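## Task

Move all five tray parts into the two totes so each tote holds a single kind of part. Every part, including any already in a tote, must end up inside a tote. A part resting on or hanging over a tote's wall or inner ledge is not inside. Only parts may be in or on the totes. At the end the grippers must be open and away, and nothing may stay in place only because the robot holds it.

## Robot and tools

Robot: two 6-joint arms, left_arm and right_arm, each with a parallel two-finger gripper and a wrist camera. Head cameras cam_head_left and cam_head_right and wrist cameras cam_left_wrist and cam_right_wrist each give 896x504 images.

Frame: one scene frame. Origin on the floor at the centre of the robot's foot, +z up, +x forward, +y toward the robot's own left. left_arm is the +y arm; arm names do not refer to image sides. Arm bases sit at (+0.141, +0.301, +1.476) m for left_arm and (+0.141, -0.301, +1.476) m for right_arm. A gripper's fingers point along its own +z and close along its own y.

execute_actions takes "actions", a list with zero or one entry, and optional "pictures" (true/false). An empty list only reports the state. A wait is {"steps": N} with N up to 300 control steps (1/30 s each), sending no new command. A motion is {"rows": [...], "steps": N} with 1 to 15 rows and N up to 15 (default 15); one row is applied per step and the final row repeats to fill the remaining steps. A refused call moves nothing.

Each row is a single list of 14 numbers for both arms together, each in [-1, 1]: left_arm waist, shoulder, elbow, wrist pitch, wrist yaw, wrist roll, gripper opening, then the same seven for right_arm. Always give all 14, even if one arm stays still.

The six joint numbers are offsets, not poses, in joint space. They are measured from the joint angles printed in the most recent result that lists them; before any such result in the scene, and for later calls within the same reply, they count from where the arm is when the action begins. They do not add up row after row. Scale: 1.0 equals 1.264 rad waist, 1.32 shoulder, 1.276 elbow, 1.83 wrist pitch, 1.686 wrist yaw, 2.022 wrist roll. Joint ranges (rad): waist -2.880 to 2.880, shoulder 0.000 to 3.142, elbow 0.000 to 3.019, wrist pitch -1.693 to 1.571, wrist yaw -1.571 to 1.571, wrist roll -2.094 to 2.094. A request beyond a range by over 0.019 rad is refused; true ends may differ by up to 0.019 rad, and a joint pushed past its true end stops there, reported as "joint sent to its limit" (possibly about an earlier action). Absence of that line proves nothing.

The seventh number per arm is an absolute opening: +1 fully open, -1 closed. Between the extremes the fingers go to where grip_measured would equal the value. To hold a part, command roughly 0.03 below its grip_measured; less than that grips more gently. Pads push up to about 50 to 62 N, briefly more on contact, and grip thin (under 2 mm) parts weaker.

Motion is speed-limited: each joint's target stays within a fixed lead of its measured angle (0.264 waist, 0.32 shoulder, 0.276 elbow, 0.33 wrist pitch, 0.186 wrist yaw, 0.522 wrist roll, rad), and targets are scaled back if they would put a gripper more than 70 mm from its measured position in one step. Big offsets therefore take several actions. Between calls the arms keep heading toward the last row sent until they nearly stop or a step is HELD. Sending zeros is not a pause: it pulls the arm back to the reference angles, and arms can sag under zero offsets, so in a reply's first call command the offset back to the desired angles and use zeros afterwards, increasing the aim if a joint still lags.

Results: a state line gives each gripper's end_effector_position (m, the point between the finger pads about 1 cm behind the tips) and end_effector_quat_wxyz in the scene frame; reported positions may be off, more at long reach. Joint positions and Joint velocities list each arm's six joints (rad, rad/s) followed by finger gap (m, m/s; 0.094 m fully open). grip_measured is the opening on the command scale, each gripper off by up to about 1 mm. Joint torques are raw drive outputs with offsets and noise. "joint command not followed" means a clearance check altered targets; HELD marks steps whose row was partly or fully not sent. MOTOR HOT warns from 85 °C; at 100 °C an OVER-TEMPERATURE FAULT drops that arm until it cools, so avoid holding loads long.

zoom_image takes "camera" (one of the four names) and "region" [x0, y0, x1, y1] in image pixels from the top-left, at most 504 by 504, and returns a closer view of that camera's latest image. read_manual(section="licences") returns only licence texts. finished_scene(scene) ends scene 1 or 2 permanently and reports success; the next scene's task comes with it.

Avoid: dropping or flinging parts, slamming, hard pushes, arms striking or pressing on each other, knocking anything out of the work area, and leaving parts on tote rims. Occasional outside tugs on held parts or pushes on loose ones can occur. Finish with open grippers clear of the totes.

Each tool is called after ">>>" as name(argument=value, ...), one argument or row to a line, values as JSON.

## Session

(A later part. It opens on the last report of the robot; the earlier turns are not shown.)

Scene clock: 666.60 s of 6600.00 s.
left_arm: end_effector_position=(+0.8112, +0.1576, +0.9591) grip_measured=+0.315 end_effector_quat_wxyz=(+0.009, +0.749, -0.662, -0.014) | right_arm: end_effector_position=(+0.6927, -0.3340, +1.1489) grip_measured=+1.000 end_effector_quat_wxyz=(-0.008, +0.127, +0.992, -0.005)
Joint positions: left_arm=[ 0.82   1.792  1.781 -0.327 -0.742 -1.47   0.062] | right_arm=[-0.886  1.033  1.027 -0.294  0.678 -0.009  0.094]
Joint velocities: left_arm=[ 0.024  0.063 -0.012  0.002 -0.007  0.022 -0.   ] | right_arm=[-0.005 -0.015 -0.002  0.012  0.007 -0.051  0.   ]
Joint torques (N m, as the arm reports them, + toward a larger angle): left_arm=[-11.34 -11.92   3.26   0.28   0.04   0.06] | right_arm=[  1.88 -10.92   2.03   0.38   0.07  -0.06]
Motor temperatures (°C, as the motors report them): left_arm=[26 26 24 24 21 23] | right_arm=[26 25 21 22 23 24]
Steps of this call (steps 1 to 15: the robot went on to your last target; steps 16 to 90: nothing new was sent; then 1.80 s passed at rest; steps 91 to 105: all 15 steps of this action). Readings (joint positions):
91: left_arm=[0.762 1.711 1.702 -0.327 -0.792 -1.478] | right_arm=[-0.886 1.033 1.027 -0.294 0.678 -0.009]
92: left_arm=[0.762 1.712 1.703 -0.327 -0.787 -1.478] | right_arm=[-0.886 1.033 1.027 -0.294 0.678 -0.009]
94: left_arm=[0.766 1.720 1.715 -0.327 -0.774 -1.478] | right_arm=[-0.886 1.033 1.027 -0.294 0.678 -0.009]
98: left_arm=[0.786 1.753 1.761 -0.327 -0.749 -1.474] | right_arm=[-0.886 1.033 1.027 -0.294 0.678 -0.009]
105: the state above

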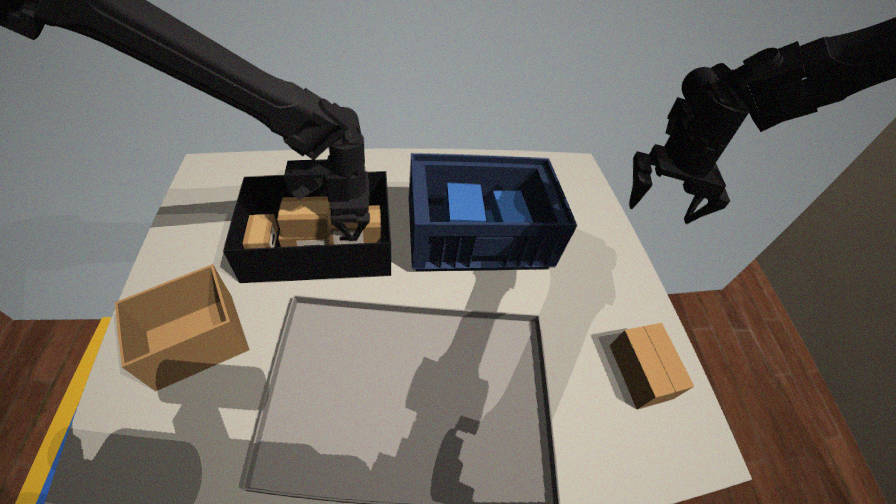

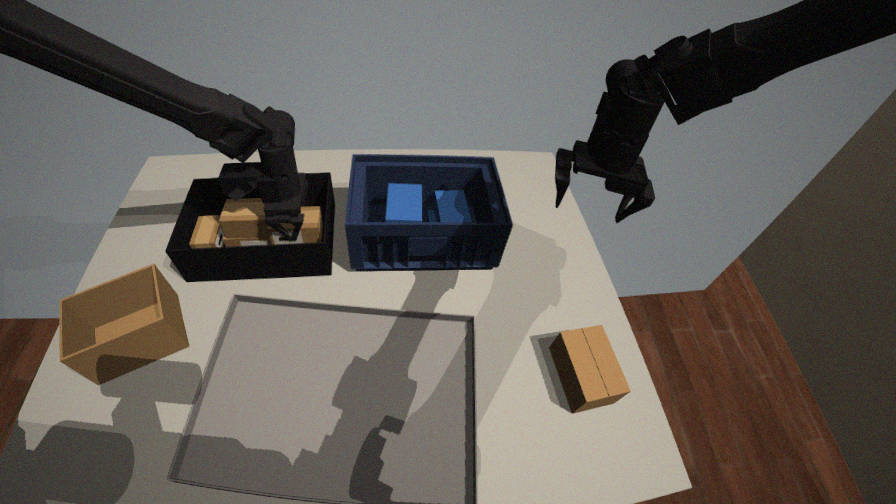

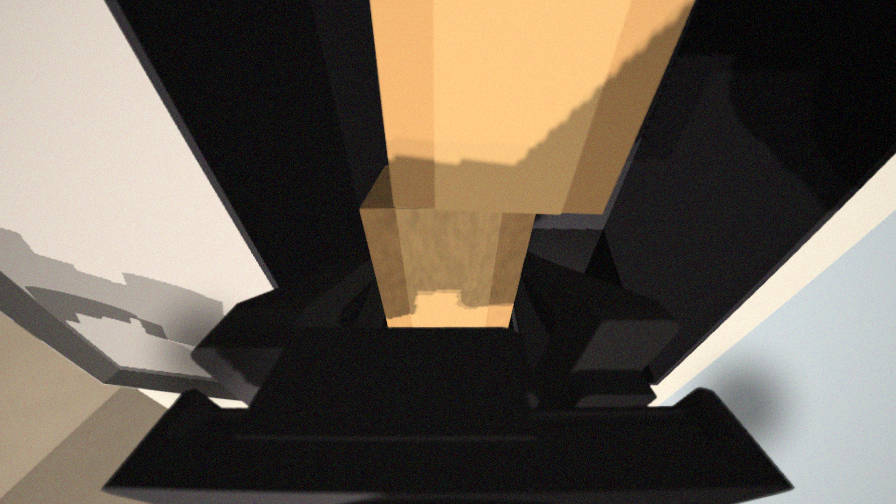

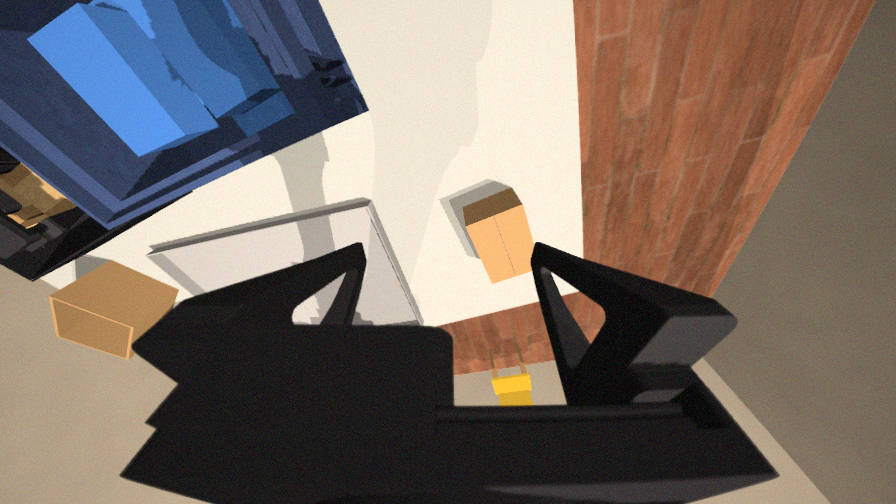

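>>> execute_actions(
  actions=[
    {"rows":[[0.01,0.006,0.014,0.008,0.005,0.004,0.27,0,0,0,0,0,0,1],[0.014,0.012,0.024,0.012,0.01,0.007,0.27,0,0,0,0,0,0,1],[0.018,0.019,0.033,0.015,0.014,0.01,0.27,0,0,0,0,0,0,1],[0.022,0.026,0.042,0.018,0.018,0.013,0.27,0,0,0,0,0,0,1],[0.026,0.033,0.051,0.02,0.022,0.015,0.27,0,0,0,0,0,0,1],[0.03,0.04,0.059,0.02,0.026,0.017,0.27,0,0,0,0,0,0,1],[0.033,0.046,0.066,0.02,0.029,0.018,0.27,0,0,0,0,0,0,1],[0.036,0.052,0.072,0.02,0.032,0.018,0.27,0,0,0,0,0,0,1]],"steps":15},
  ],
)

Scene clock: 671.20 s of 6600.00 s.
left_arm: end_effector_position=(+0.8187, +0.1583, +0.9262) grip_measured=+0.315 end_effector_quat_wxyz=(+0.006, +0.753, -0.657, -0.002) | right_arm: end_effector_position=(+0.6927, -0.3340, +1.1489) grip_measured=+1.000 end_effector_quat_wxyz=(-0.008, +0.127, +0.992, -0.005)
Joint positions: left_arm=[ 0.856  1.858  1.861 -0.305 -0.69  -1.451  0.062] | right_arm=[-0.886  1.033  1.027 -0.294  0.678 -0.009  0.094]
Joint velocities: left_arm=[ 0.044  0.054 -0.017 -0.007 -0.037 -0.11  -0.001] | right_arm=[-0.005  0.005 -0.002 -0.007  0.007  0.022  0.   ]
Joint torques (N m, as the arm reports them, + toward a larger angle): left_arm=[-11.13 -11.64   3.33   0.35   0.03   0.06] | right_arm=[  1.94 -10.91   2.06   0.39   0.08  -0.08]
Motor temperatures (°C, as the motors report them): left_arm=[26 26 24 24 21 23] | right_arm=[26 25 21 22 23 24]
Steps of this call (steps 1 to 15: the robot went on to your last target; steps 16 to 90: nothing new was sent; then 1.10 s passed at rest; steps 91 to 105: all 15 steps of this action). Readings (joint positions):
91: left_arm=[0.820 1.795 1.781 -0.327 -0.738 -1.469] | right_arm=[-0.886 1.033 1.027 -0.294 0.678 -0.009]
92: left_arm=[0.820 1.795 1.782 -0.327 -0.734 -1.469] | right_arm=[-0.886 1.033 1.027 -0.294 0.678 -0.009]
94: left_arm=[0.821 1.802 1.794 -0.324 -0.720 -1.467] | right_arm=[-0.886 1.033 1.027 -0.294 0.678 -0.009]
98: left_arm=[0.832 1.832 1.843 -0.310 -0.695 -1.458] | right_arm=[-0.886 1.033 1.027 -0.294 0.678 -0.009]
105: the state above

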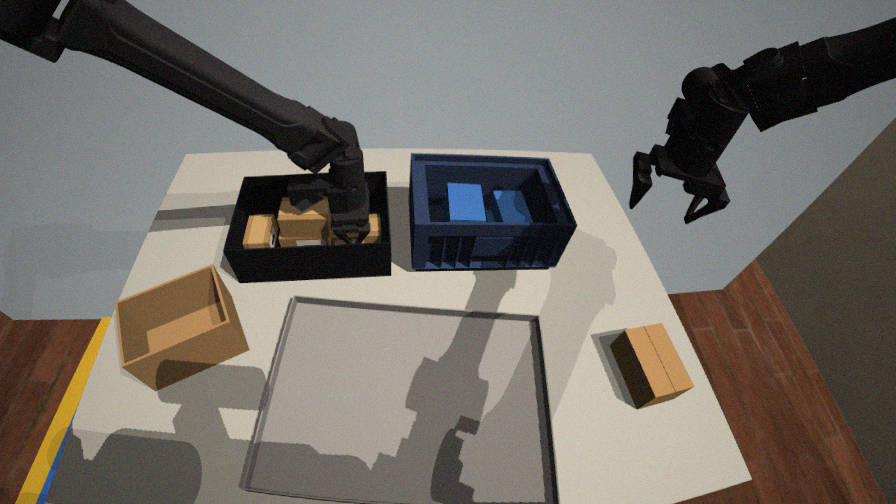

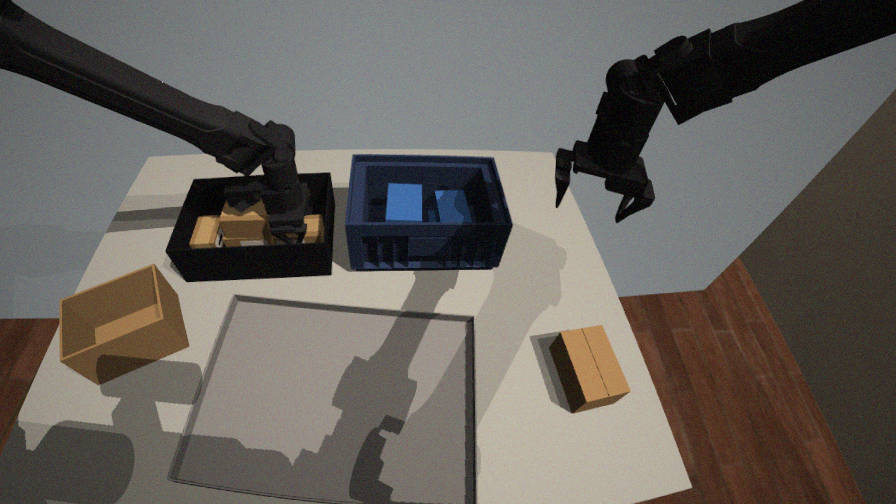

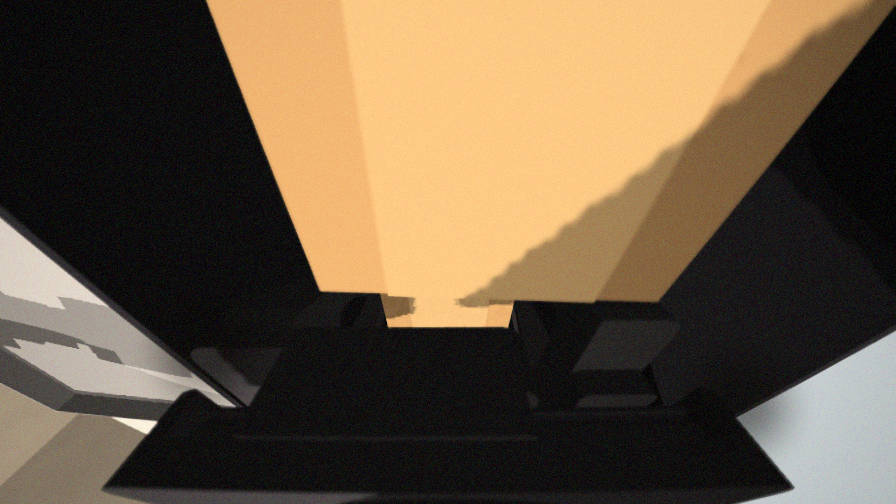

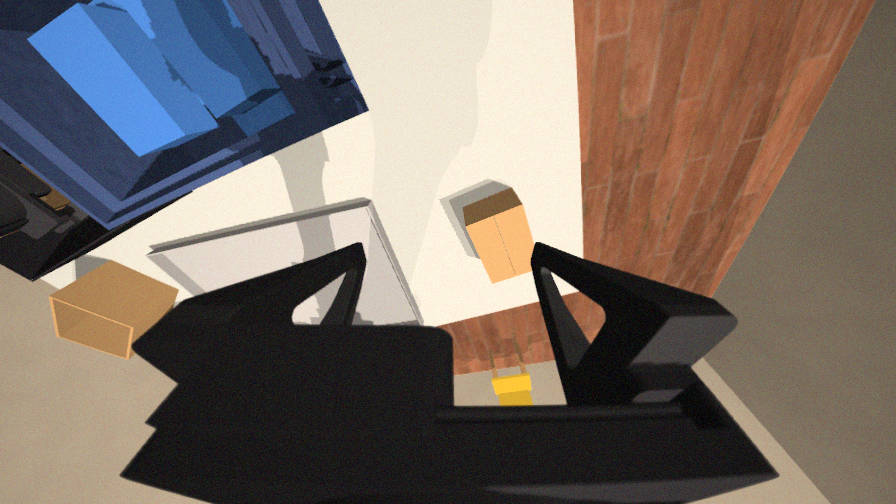

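>>> execute_actions(
  actions=[
    {"steps":6},
  ],
  pictures=false,
)

Scene clock: 672.07 s of 6600.00 s.
left_arm: end_effector_position=(+0.8170, +0.1577, +0.9247) grip_measured=+0.315 end_effector_quat_wxyz=(+0.007, +0.752, -0.659, -0.003) | right_arm: end_effector_position=(+0.6927, -0.3340, +1.1489) grip_measured=+1.000 end_effector_quat_wxyz=(-0.008, +0.127, +0.992, -0.005)
Joint positions: left_arm=[ 0.857  1.86   1.861 -0.305 -0.69  -1.449  0.062] | right_arm=[-0.886  1.033  1.027 -0.294  0.678 -0.009  0.094]
Joint velocities: left_arm=[-0.024 -0.015 -0.002  0.002 -0.051  0.037 -0.   ] | right_arm=[-0.015 -0.005 -0.002 -0.007 -0.037  0.081  0.   ]
Joint torques (N m, as the arm reports them, + toward a larger angle): left_arm=[-11.12 -11.94   3.31   0.36   0.02   0.04] | right_arm=[  1.94 -10.76   2.05   0.38   0.09  -0.09]
Motor temperatures (°C, as the motors report them): left_arm=[26 26 24 24 21 23] | right_arm=[26 25 21 22 23 24]
Steps of this call (steps 1 to 15: the robot went on to your last target; steps 16 to 26: nothing new was sent). Readings (joint positions):
1: left_arm=[0.857 1.859 1.861 -0.305 -0.690 -1.451] | right_arm=[-0.886 1.033 1.027 -0.294 0.678 -0.009]
2: left_arm=[0.857 1.859 1.861 -0.305 -0.690 -1.451] | right_arm=[-0.886 1.033 1.027 -0.294 0.678 -0.009]
4: left_arm=[0.857 1.860 1.861 -0.305 -0.690 -1.450] | right_arm=[-0.886 1.033 1.027 -0.294 0.678 -0.009]
8: left_arm=[0.857 1.860 1.861 -0.305 -0.690 -1.450] | right_arm=[-0.886 1.033 1.027 -0.294 0.678 -0.009]
26: the state above
All arms were judged still, so your last target was given up. Only a new action makes them travel on or press farther. Fingers that are still opening or closing keep moving.

>>> execute_actions(
  actions=[
    {"rows":[[0.01,0.012,0,0,0,0,0.27,0,0,0,0,0,0,1],[0.015,0.018,0,0,0,0,0.27,0,0,0,0,0,0,1],[0.015,0.018,0,0,0,0,0.27,0,0,0,0,0,0,1],[0.015,0.018,0,0,0,0,0.27,0,0,0,0,0,0,1],[0.015,0.018,0,0,0,0,0.27,0,0,0,0,0,0,1],[0.01,0.01,0,0,0,0,0.36,0,0,0,0,0,0,1],[0.005,0.005,0,0,0,0,0.45,0,0,0,0,0,0,1],[0,0,0,0,0,0,0.55,0,0,0,0,0,0,1],[0,0,0,0,0,0,0.62,0,0,0,0,0,0,1]],"steps":15},
  ],
)

Scene clock: 674.40 s of 6600.00 s.
left_arm: end_effector_position=(+0.8128, +0.1544, +0.9217) grip_measured=+0.618 end_effector_quat_wxyz=(+0.009, +0.751, -0.660, -0.005) | right_arm: end_effector_position=(+0.6927, -0.3340, +1.1489) grip_measured=+1.000 end_effector_quat_wxyz=(-0.008, +0.127, +0.992, -0.005)
Joint positions: left_arm=[ 0.857  1.868  1.861 -0.305 -0.69  -1.449  0.076] | right_arm=[-0.886  1.033  1.027 -0.294  0.678 -0.009  0.094]
Joint velocities: left_arm=[-0.005 -0.005 -0.017 -0.007  0.007  0.022 -0.   ] | right_arm=[-0.015 -0.005  0.012 -0.002  0.037  0.081  0.   ]
Joint torques (N m, as the arm reports them, + toward a larger angle): left_arm=[-12.02 -12.38   2.36  -0.29  -0.05  -0.13] | right_arm=[  1.78 -11.02   2.08   0.46   0.09  -0.09]
Motor temperatures (°C, as the motors report them): left_arm=[26 26 24 24 21 23] | right_arm=[26 25 21 22 23 24]
Steps of this call (steps 1 to 55: nothing new was sent; steps 56 to 70: all 15 steps of this action). Readings (joint positions):
56: left_arm=[0.857 1.861 1.861 -0.305 -0.690 -1.449] | right_arm=[-0.886 1.033 1.027 -0.294 0.678 -0.009]
57: left_arm=[0.857 1.861 1.861 -0.305 -0.690 -1.449] | right_arm=[-0.886 1.033 1.027 -0.294 0.678 -0.009]
59: left_arm=[0.857 1.864 1.861 -0.305 -0.690 -1.449] | right_arm=[-0.886 1.033 1.027 -0.294 0.678 -0.009]
63: left_arm=[0.857 1.868 1.861 -0.305 -0.690 -1.449] | right_arm=[-0.886 1.033 1.027 -0.294 0.678 -0.009]
70: the state above

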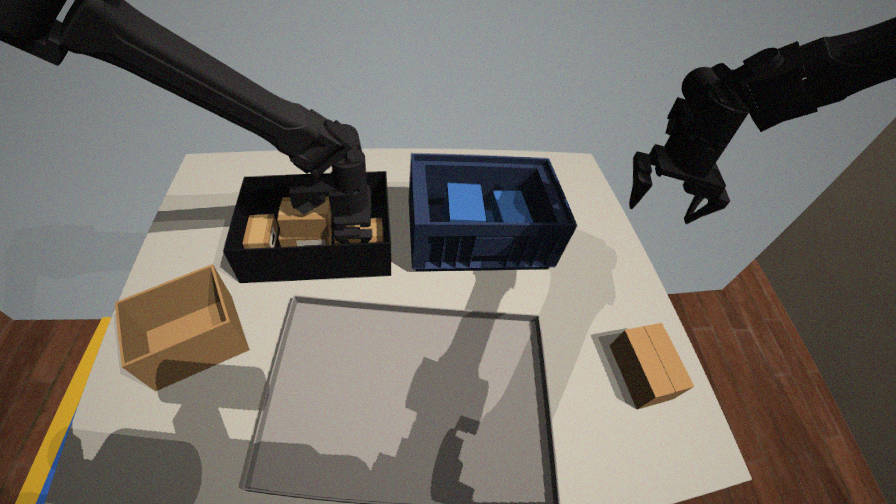

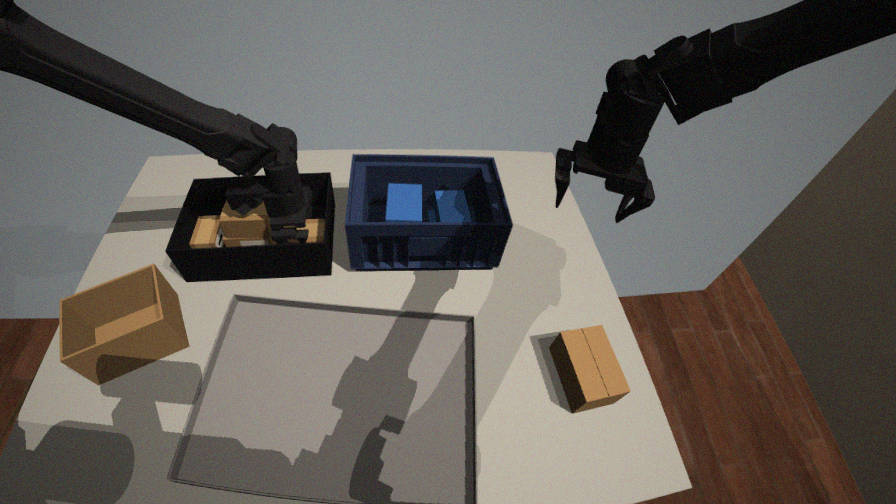

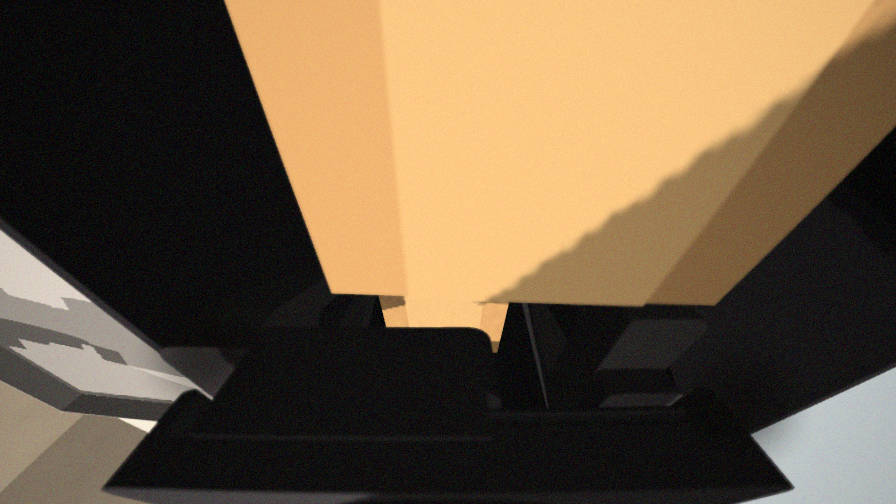

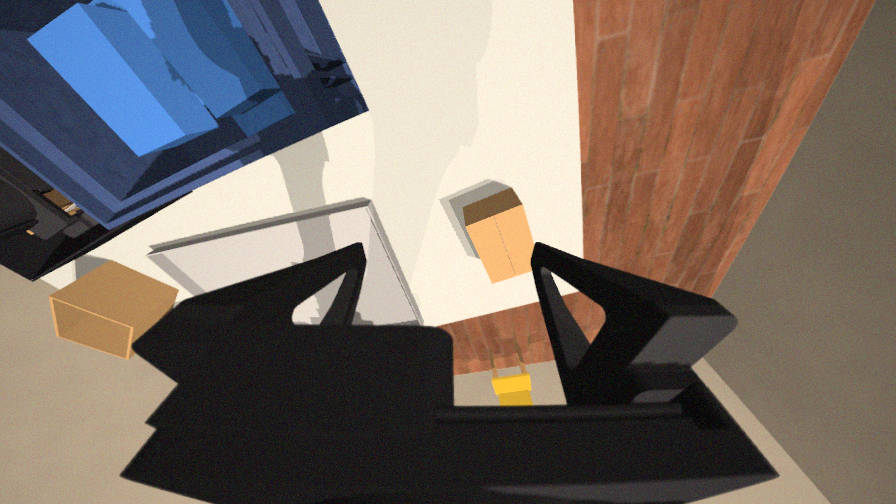

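>>> execute_actions(
  actions=[
    {"rows":[[-0.03,-0.015,-0.005,0,-0.005,0,0.62,0,0,0,0,0,0,1],[-0.042,-0.035,-0.02,0,-0.012,0,0.62,0,0,0,0,0,0,1],[-0.055,-0.055,-0.038,-0.003,-0.021,0,0.62,0,0,0,0,0,0,1],[-0.068,-0.075,-0.057,-0.006,-0.03,0,0.62,0,0,0,0,0,0,1],[-0.081,-0.096,-0.077,-0.009,-0.039,0,0.62,0,0,0,0,0,0,1],[-0.094,-0.117,-0.097,-0.012,-0.048,0,0.62,0,0,0,0,0,0,1],[-0.107,-0.138,-0.117,-0.016,-0.057,0,0.62,0,0,0,0,0,0,1],[-0.12,-0.159,-0.137,-0.02,-0.066,0,0.62,0,0,0,0,0,0,1],[-0.132,-0.179,-0.157,-0.024,-0.075,0,0.62,0,0,0,0,0,0,1],[-0.144,-0.198,-0.177,-0.027,-0.084,0,0.62,0,0,0,0,0,0,1],[-0.155,-0.215,-0.197,-0.03,-0.092,0,0.62,0,0,0,0,0,0,1],[-0.164,-0.228,-0.215,-0.032,-0.1,0,0.62,0,0,0,0,0,0,1]],"steps":15},
  ],
)

Scene clock: 677.20 s of 6600.00 s.
left_arm: end_effector_position=(+0.8167, +0.1499, +1.0701) grip_measured=+0.618 end_effector_quat_wxyz=(+0.005, +0.728, -0.686, +0.001) | right_arm: end_effector_position=(+0.6927, -0.3340, +1.1489) grip_measured=+1.000 end_effector_quat_wxyz=(-0.008, +0.127, +0.992, -0.005)
Joint positions: left_arm=[ 0.678  1.6    1.594 -0.346 -0.855 -1.449  0.076] | right_arm=[-0.886  1.033  1.027 -0.294  0.678 -0.009  0.094]
Joint velocities: left_arm=[-0.523 -0.63  -0.232 -0.105 -0.051  0.022  0.001] | right_arm=[-0.015 -0.005  0.022 -0.002  0.007  0.007  0.   ]
Joint torques (N m, as the arm reports them, + toward a larger angle): left_arm=[-11.01  -9.75   2.9   -0.76  -0.16  -0.13] | right_arm=[  1.95 -10.72   2.07   0.39   0.07  -0.07]
Motor temperatures (°C, as the motors report them): left_arm=[26 26 24 24 21 23] | right_arm=[26 25 21 22 23 24]
Steps of this call (steps 1 to 15: the robot went on to your last target; steps 16 to 69: nothing new was sent; steps 70 to 84: all 15 steps of this action). Readings (joint positions):
70: left_arm=[0.857 1.868 1.861 -0.305 -0.693 -1.449] | right_arm=[-0.886 1.033 1.027 -0.294 0.678 -0.009]
71: left_arm=[0.855 1.866 1.858 -0.305 -0.700 -1.449] | right_arm=[-0.886 1.033 1.027 -0.294 0.678 -0.009]
73: left_arm=[0.847 1.848 1.829 -0.305 -0.726 -1.449] | right_arm=[-0.886 1.033 1.027 -0.294 0.678 -0.009]
77: left_arm=[0.804 1.777 1.740 -0.311 -0.778 -1.449] | right_arm=[-0.886 1.033 1.027 -0.294 0.678 -0.009]
84: the state above

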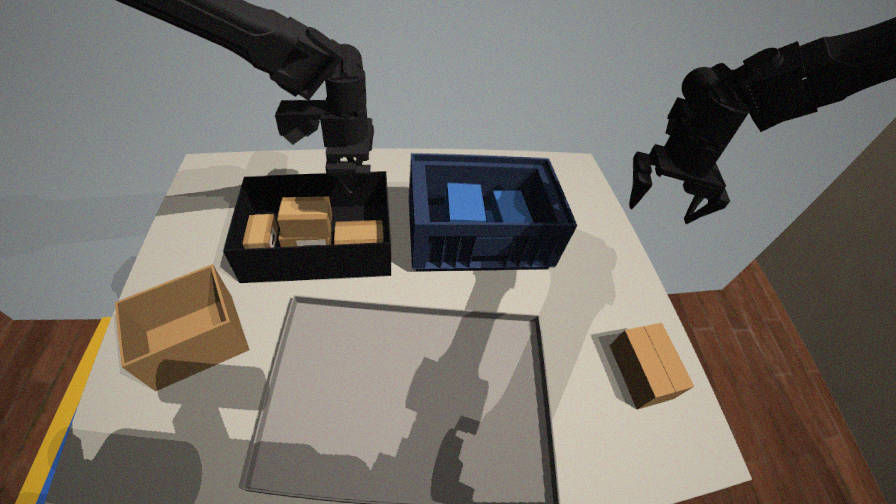

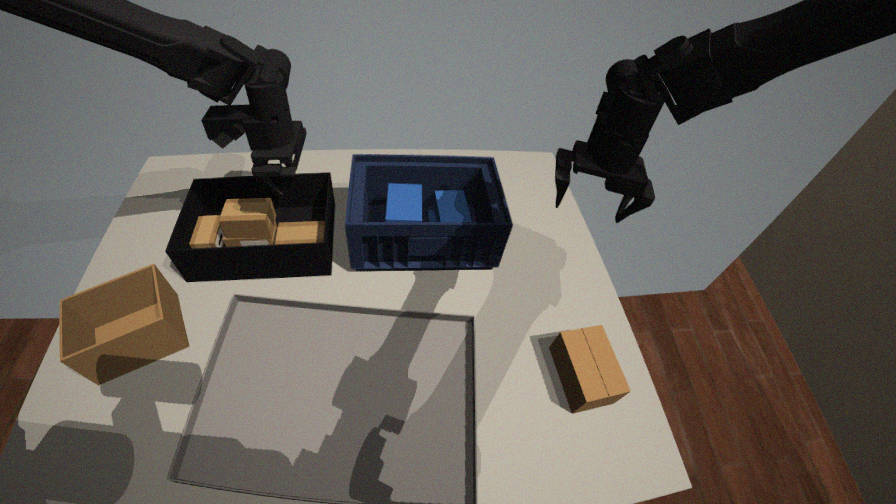

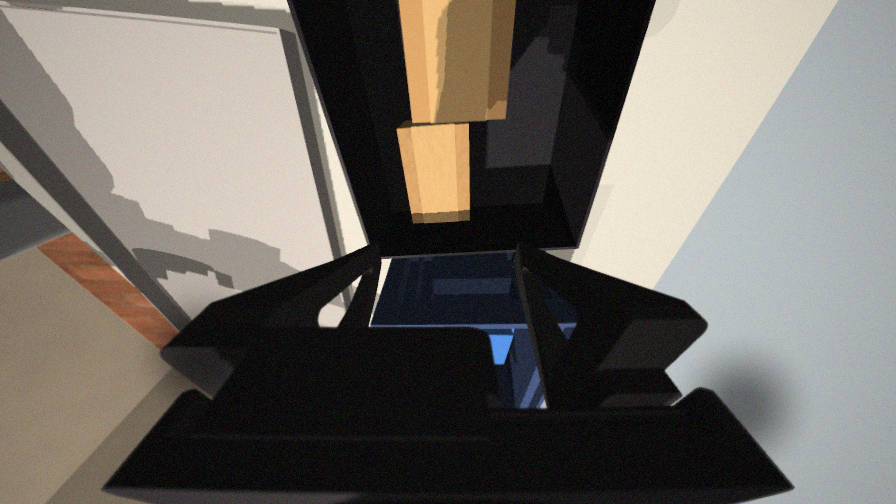

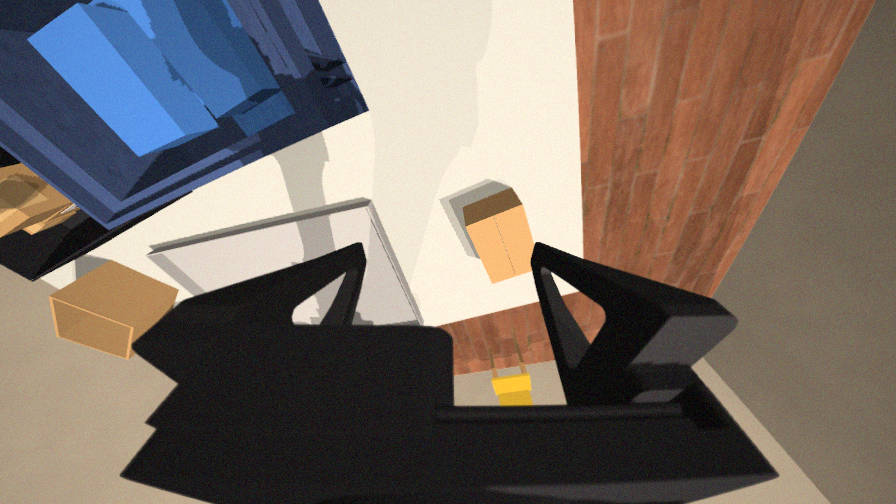

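>>> execute_actions(
  actions=[
    {"rows":[[0,-0.05,-0.03,0,0,0.04,1,0,0,0,0,0,0,1],[0,-0.08,-0.05,0,0,0.08,1,0,0,0,0,0,0,1],[0,-0.11,-0.07,0,0,0.12,1,0,0,0,0,0,0,1],[0.005,-0.14,-0.09,0,0.005,0.16,1,0,0,0,0,0,0,1],[0.01,-0.17,-0.11,0,0.01,0.2,1,0,0,0,0,0,0,1],[0.02,-0.2,-0.135,0.005,0.02,0.24,1,0,0,0,0,0,0,1],[0.03,-0.225,-0.16,0.01,0.03,0.28,1,0,0,0,0,0,0,1],[0.04,-0.25,-0.185,0.015,0.04,0.32,1,0,0,0,0,0,0,1],[0.05,-0.27,-0.21,0.02,0.05,0.36,1,0,0,0,0,0,0,1]],"steps":15},
  ],
  pictures=false,
)

Scene clock: 680.43 s of 6600.00 s.
left_arm: end_effector_position=(+0.8103, +0.2804, +1.1539) grip_measured=+1.000 end_effector_quat_wxyz=(-0.029, +0.529, -0.848, +0.027) | right_arm: end_effector_position=(+0.6927, -0.3340, +1.1489) grip_measured=+1.000 end_effector_quat_wxyz=(-0.008, +0.127, +0.992, -0.005)
Joint positions: left_arm=[ 0.735  1.222  1.33  -0.327 -0.776 -0.826  0.094] | right_arm=[-0.886  1.033  1.027 -0.294  0.678 -0.009  0.094]
Joint velocities: left_arm=[ 0.034 -0.347  0.046  0.149 -0.022  0.608  0.   ] | right_arm=[-0.015 -0.015 -0.002 -0.012  0.022 -0.007  0.   ]
Joint torques (N m, as the arm reports them, + toward a larger angle): left_arm=[-6.74 -7.53  2.43  0.24  0.18  0.04] | right_arm=[  1.8  -10.87   2.06   0.42   0.09  -0.07]
Motor temperatures (°C, as the motors report them): left_arm=[26 26 24 24 21 23] | right_arm=[26 25 21 22 23 24]
Steps of this call (steps 1 to 30: the robot went on to your last target; steps 31 to 82: nothing new was sent; steps 83 to 97: all 15 steps of this action). Readings (joint positions):
83: left_arm=[0.643 1.560 1.587 -0.347 -0.858 -1.440] | right_arm=[-0.886 1.033 1.027 -0.294 0.678 -0.009]
84: left_arm=[0.644 1.553 1.576 -0.347 -0.856 -1.417] | right_arm=[-0.886 1.033 1.027 -0.294 0.678 -0.009]
86: left_arm=[0.650 1.523 1.527 -0.347 -0.851 -1.339] | right_arm=[-0.886 1.033 1.027 -0.294 0.678 -0.009]
90: left_arm=[0.673 1.412 1.412 -0.347 -0.808 -1.132] | right_arm=[-0.886 1.033 1.027 -0.294 0.678 -0.009]
97: the state above

>>> execute_actions(
  actions=[
    {"rows":[[0.01,-0.03,-0.03,0,0.006,0.06,1,0,0,0,0,0,0,1],[0.02,-0.05,-0.055,0.003,0.012,0.1,1,0,0,0,0,0,0,1],[0.03,-0.07,-0.08,0.006,0.018,0.14,1,0,0,0,0,0,0,1],[0.045,-0.09,-0.105,0.009,0.025,0.18,1,0,0,0,0,0,0,1],[0.06,-0.105,-0.13,0.012,0.032,0.22,1,0,0,0,0,0,0,1],[0.075,-0.12,-0.155,0.016,0.04,0.26,1,0,0,0,0,0,0,1],[0.09,-0.13,-0.18,0.02,0.048,0.3,1,0,0,0,0,0,0,1],[0.1,-0.14,-0.205,0.023,0.055,0.35,1,0,0,0,0,0,0,1],[0.105,-0.145,-0.23,0.025,0.06,0.4,1,0,0,0,0,0,0,1]],"steps":15},
  ],
)

Scene clock: 682.87 s of 6600.00 s.
left_arm: end_effector_position=(+0.7012, +0.3312, +1.1574) grip_measured=+1.000 end_effector_quat_wxyz=(+0.003, +0.190, -0.982, +0.003) | right_arm: end_effector_position=(+0.6927, -0.3340, +1.1489) grip_measured=+1.000 end_effector_quat_wxyz=(-0.008, +0.127, +0.992, -0.005)
Joint positions: left_arm=[ 0.868  1.023  1.037 -0.306 -0.677 -0.116  0.094] | right_arm=[-0.886  1.033  1.027 -0.294  0.678 -0.009  0.094]
Joint velocities: left_arm=[-0.005  0.024 -0.007  0.032 -0.007  0.579  0.   ] | right_arm=[-0.005  0.005 -0.017 -0.002  0.037  0.066  0.   ]
Joint torques (N m, as the arm reports them, + toward a larger angle): left_arm=[-4.62 -9.34  2.48  0.75  0.11  0.02] | right_arm=[  1.78 -10.83   2.1    0.38   0.08  -0.07]
Motor temperatures (°C, as the motors report them): left_arm=[25 26 24 24 21 23] | right_arm=[26 25 21 22 23 24]
Steps of this call (steps 1 to 30: the robot went on to your last target; steps 31 to 58: nothing new was sent; steps 59 to 73: all 15 steps of this action). Readings (joint positions):
59: left_arm=[0.736 1.238 1.323 -0.320 -0.770 -0.735] | right_arm=[-0.886 1.033 1.027 -0.294 0.678 -0.009]
60: left_arm=[0.736 1.229 1.311 -0.320 -0.763 -0.720] | right_arm=[-0.886 1.033 1.027 -0.294 0.678 -0.009]
62: left_arm=[0.742 1.192 1.259 -0.320 -0.743 -0.653] | right_arm=[-0.886 1.033 1.027 -0.294 0.678 -0.009]
66: left_arm=[0.804 1.085 1.125 -0.315 -0.695 -0.427] | right_arm=[-0.886 1.033 1.027 -0.294 0.678 -0.009]
73: the state above

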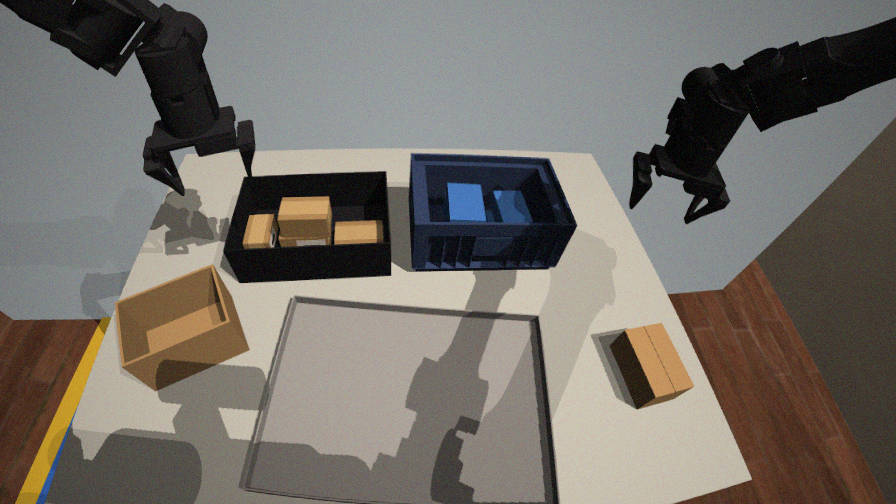

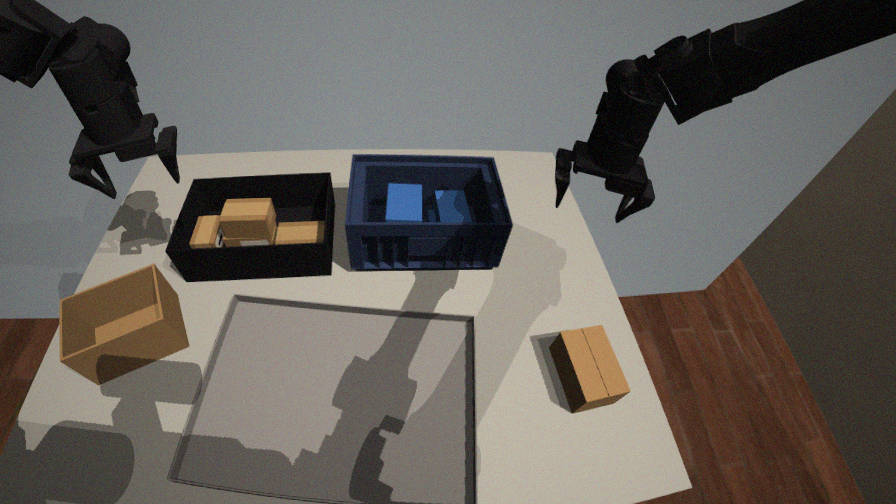

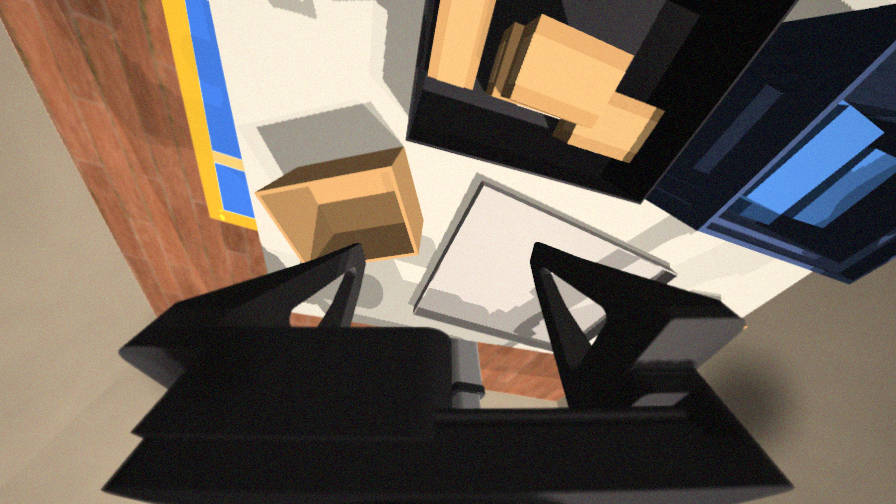

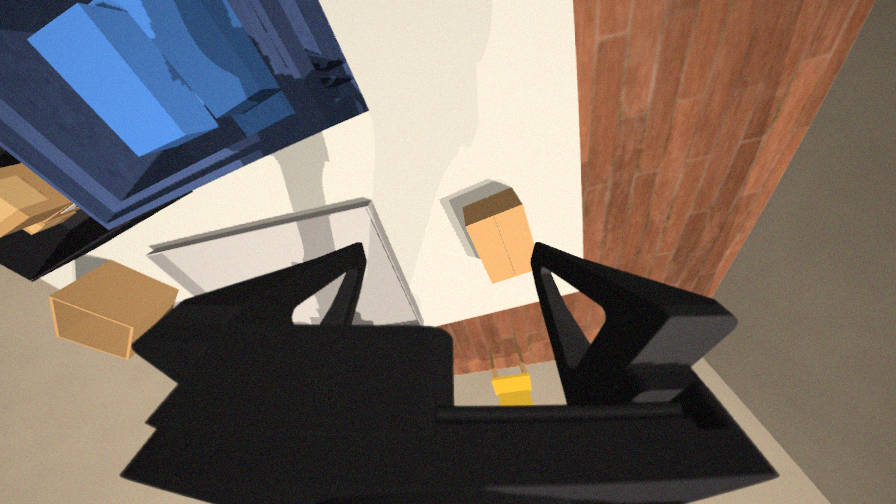

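>>> zoom_image(
  camera="cam_head_left",
  region=[220, 140, 600, 300],
)

Region (220, 140, 600, 300) of cam_head_left's 896x504 image, scaled by 1.326, with more detail than that image has; it fills the top 212 rows of this view, and the rest is white.

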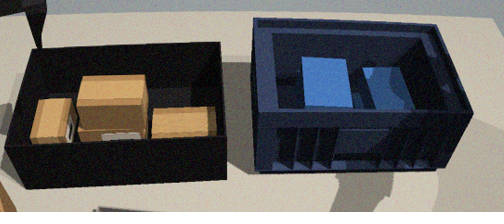

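>>> finished_scene(
  scene=2,
)

The scene is finished: the task was done.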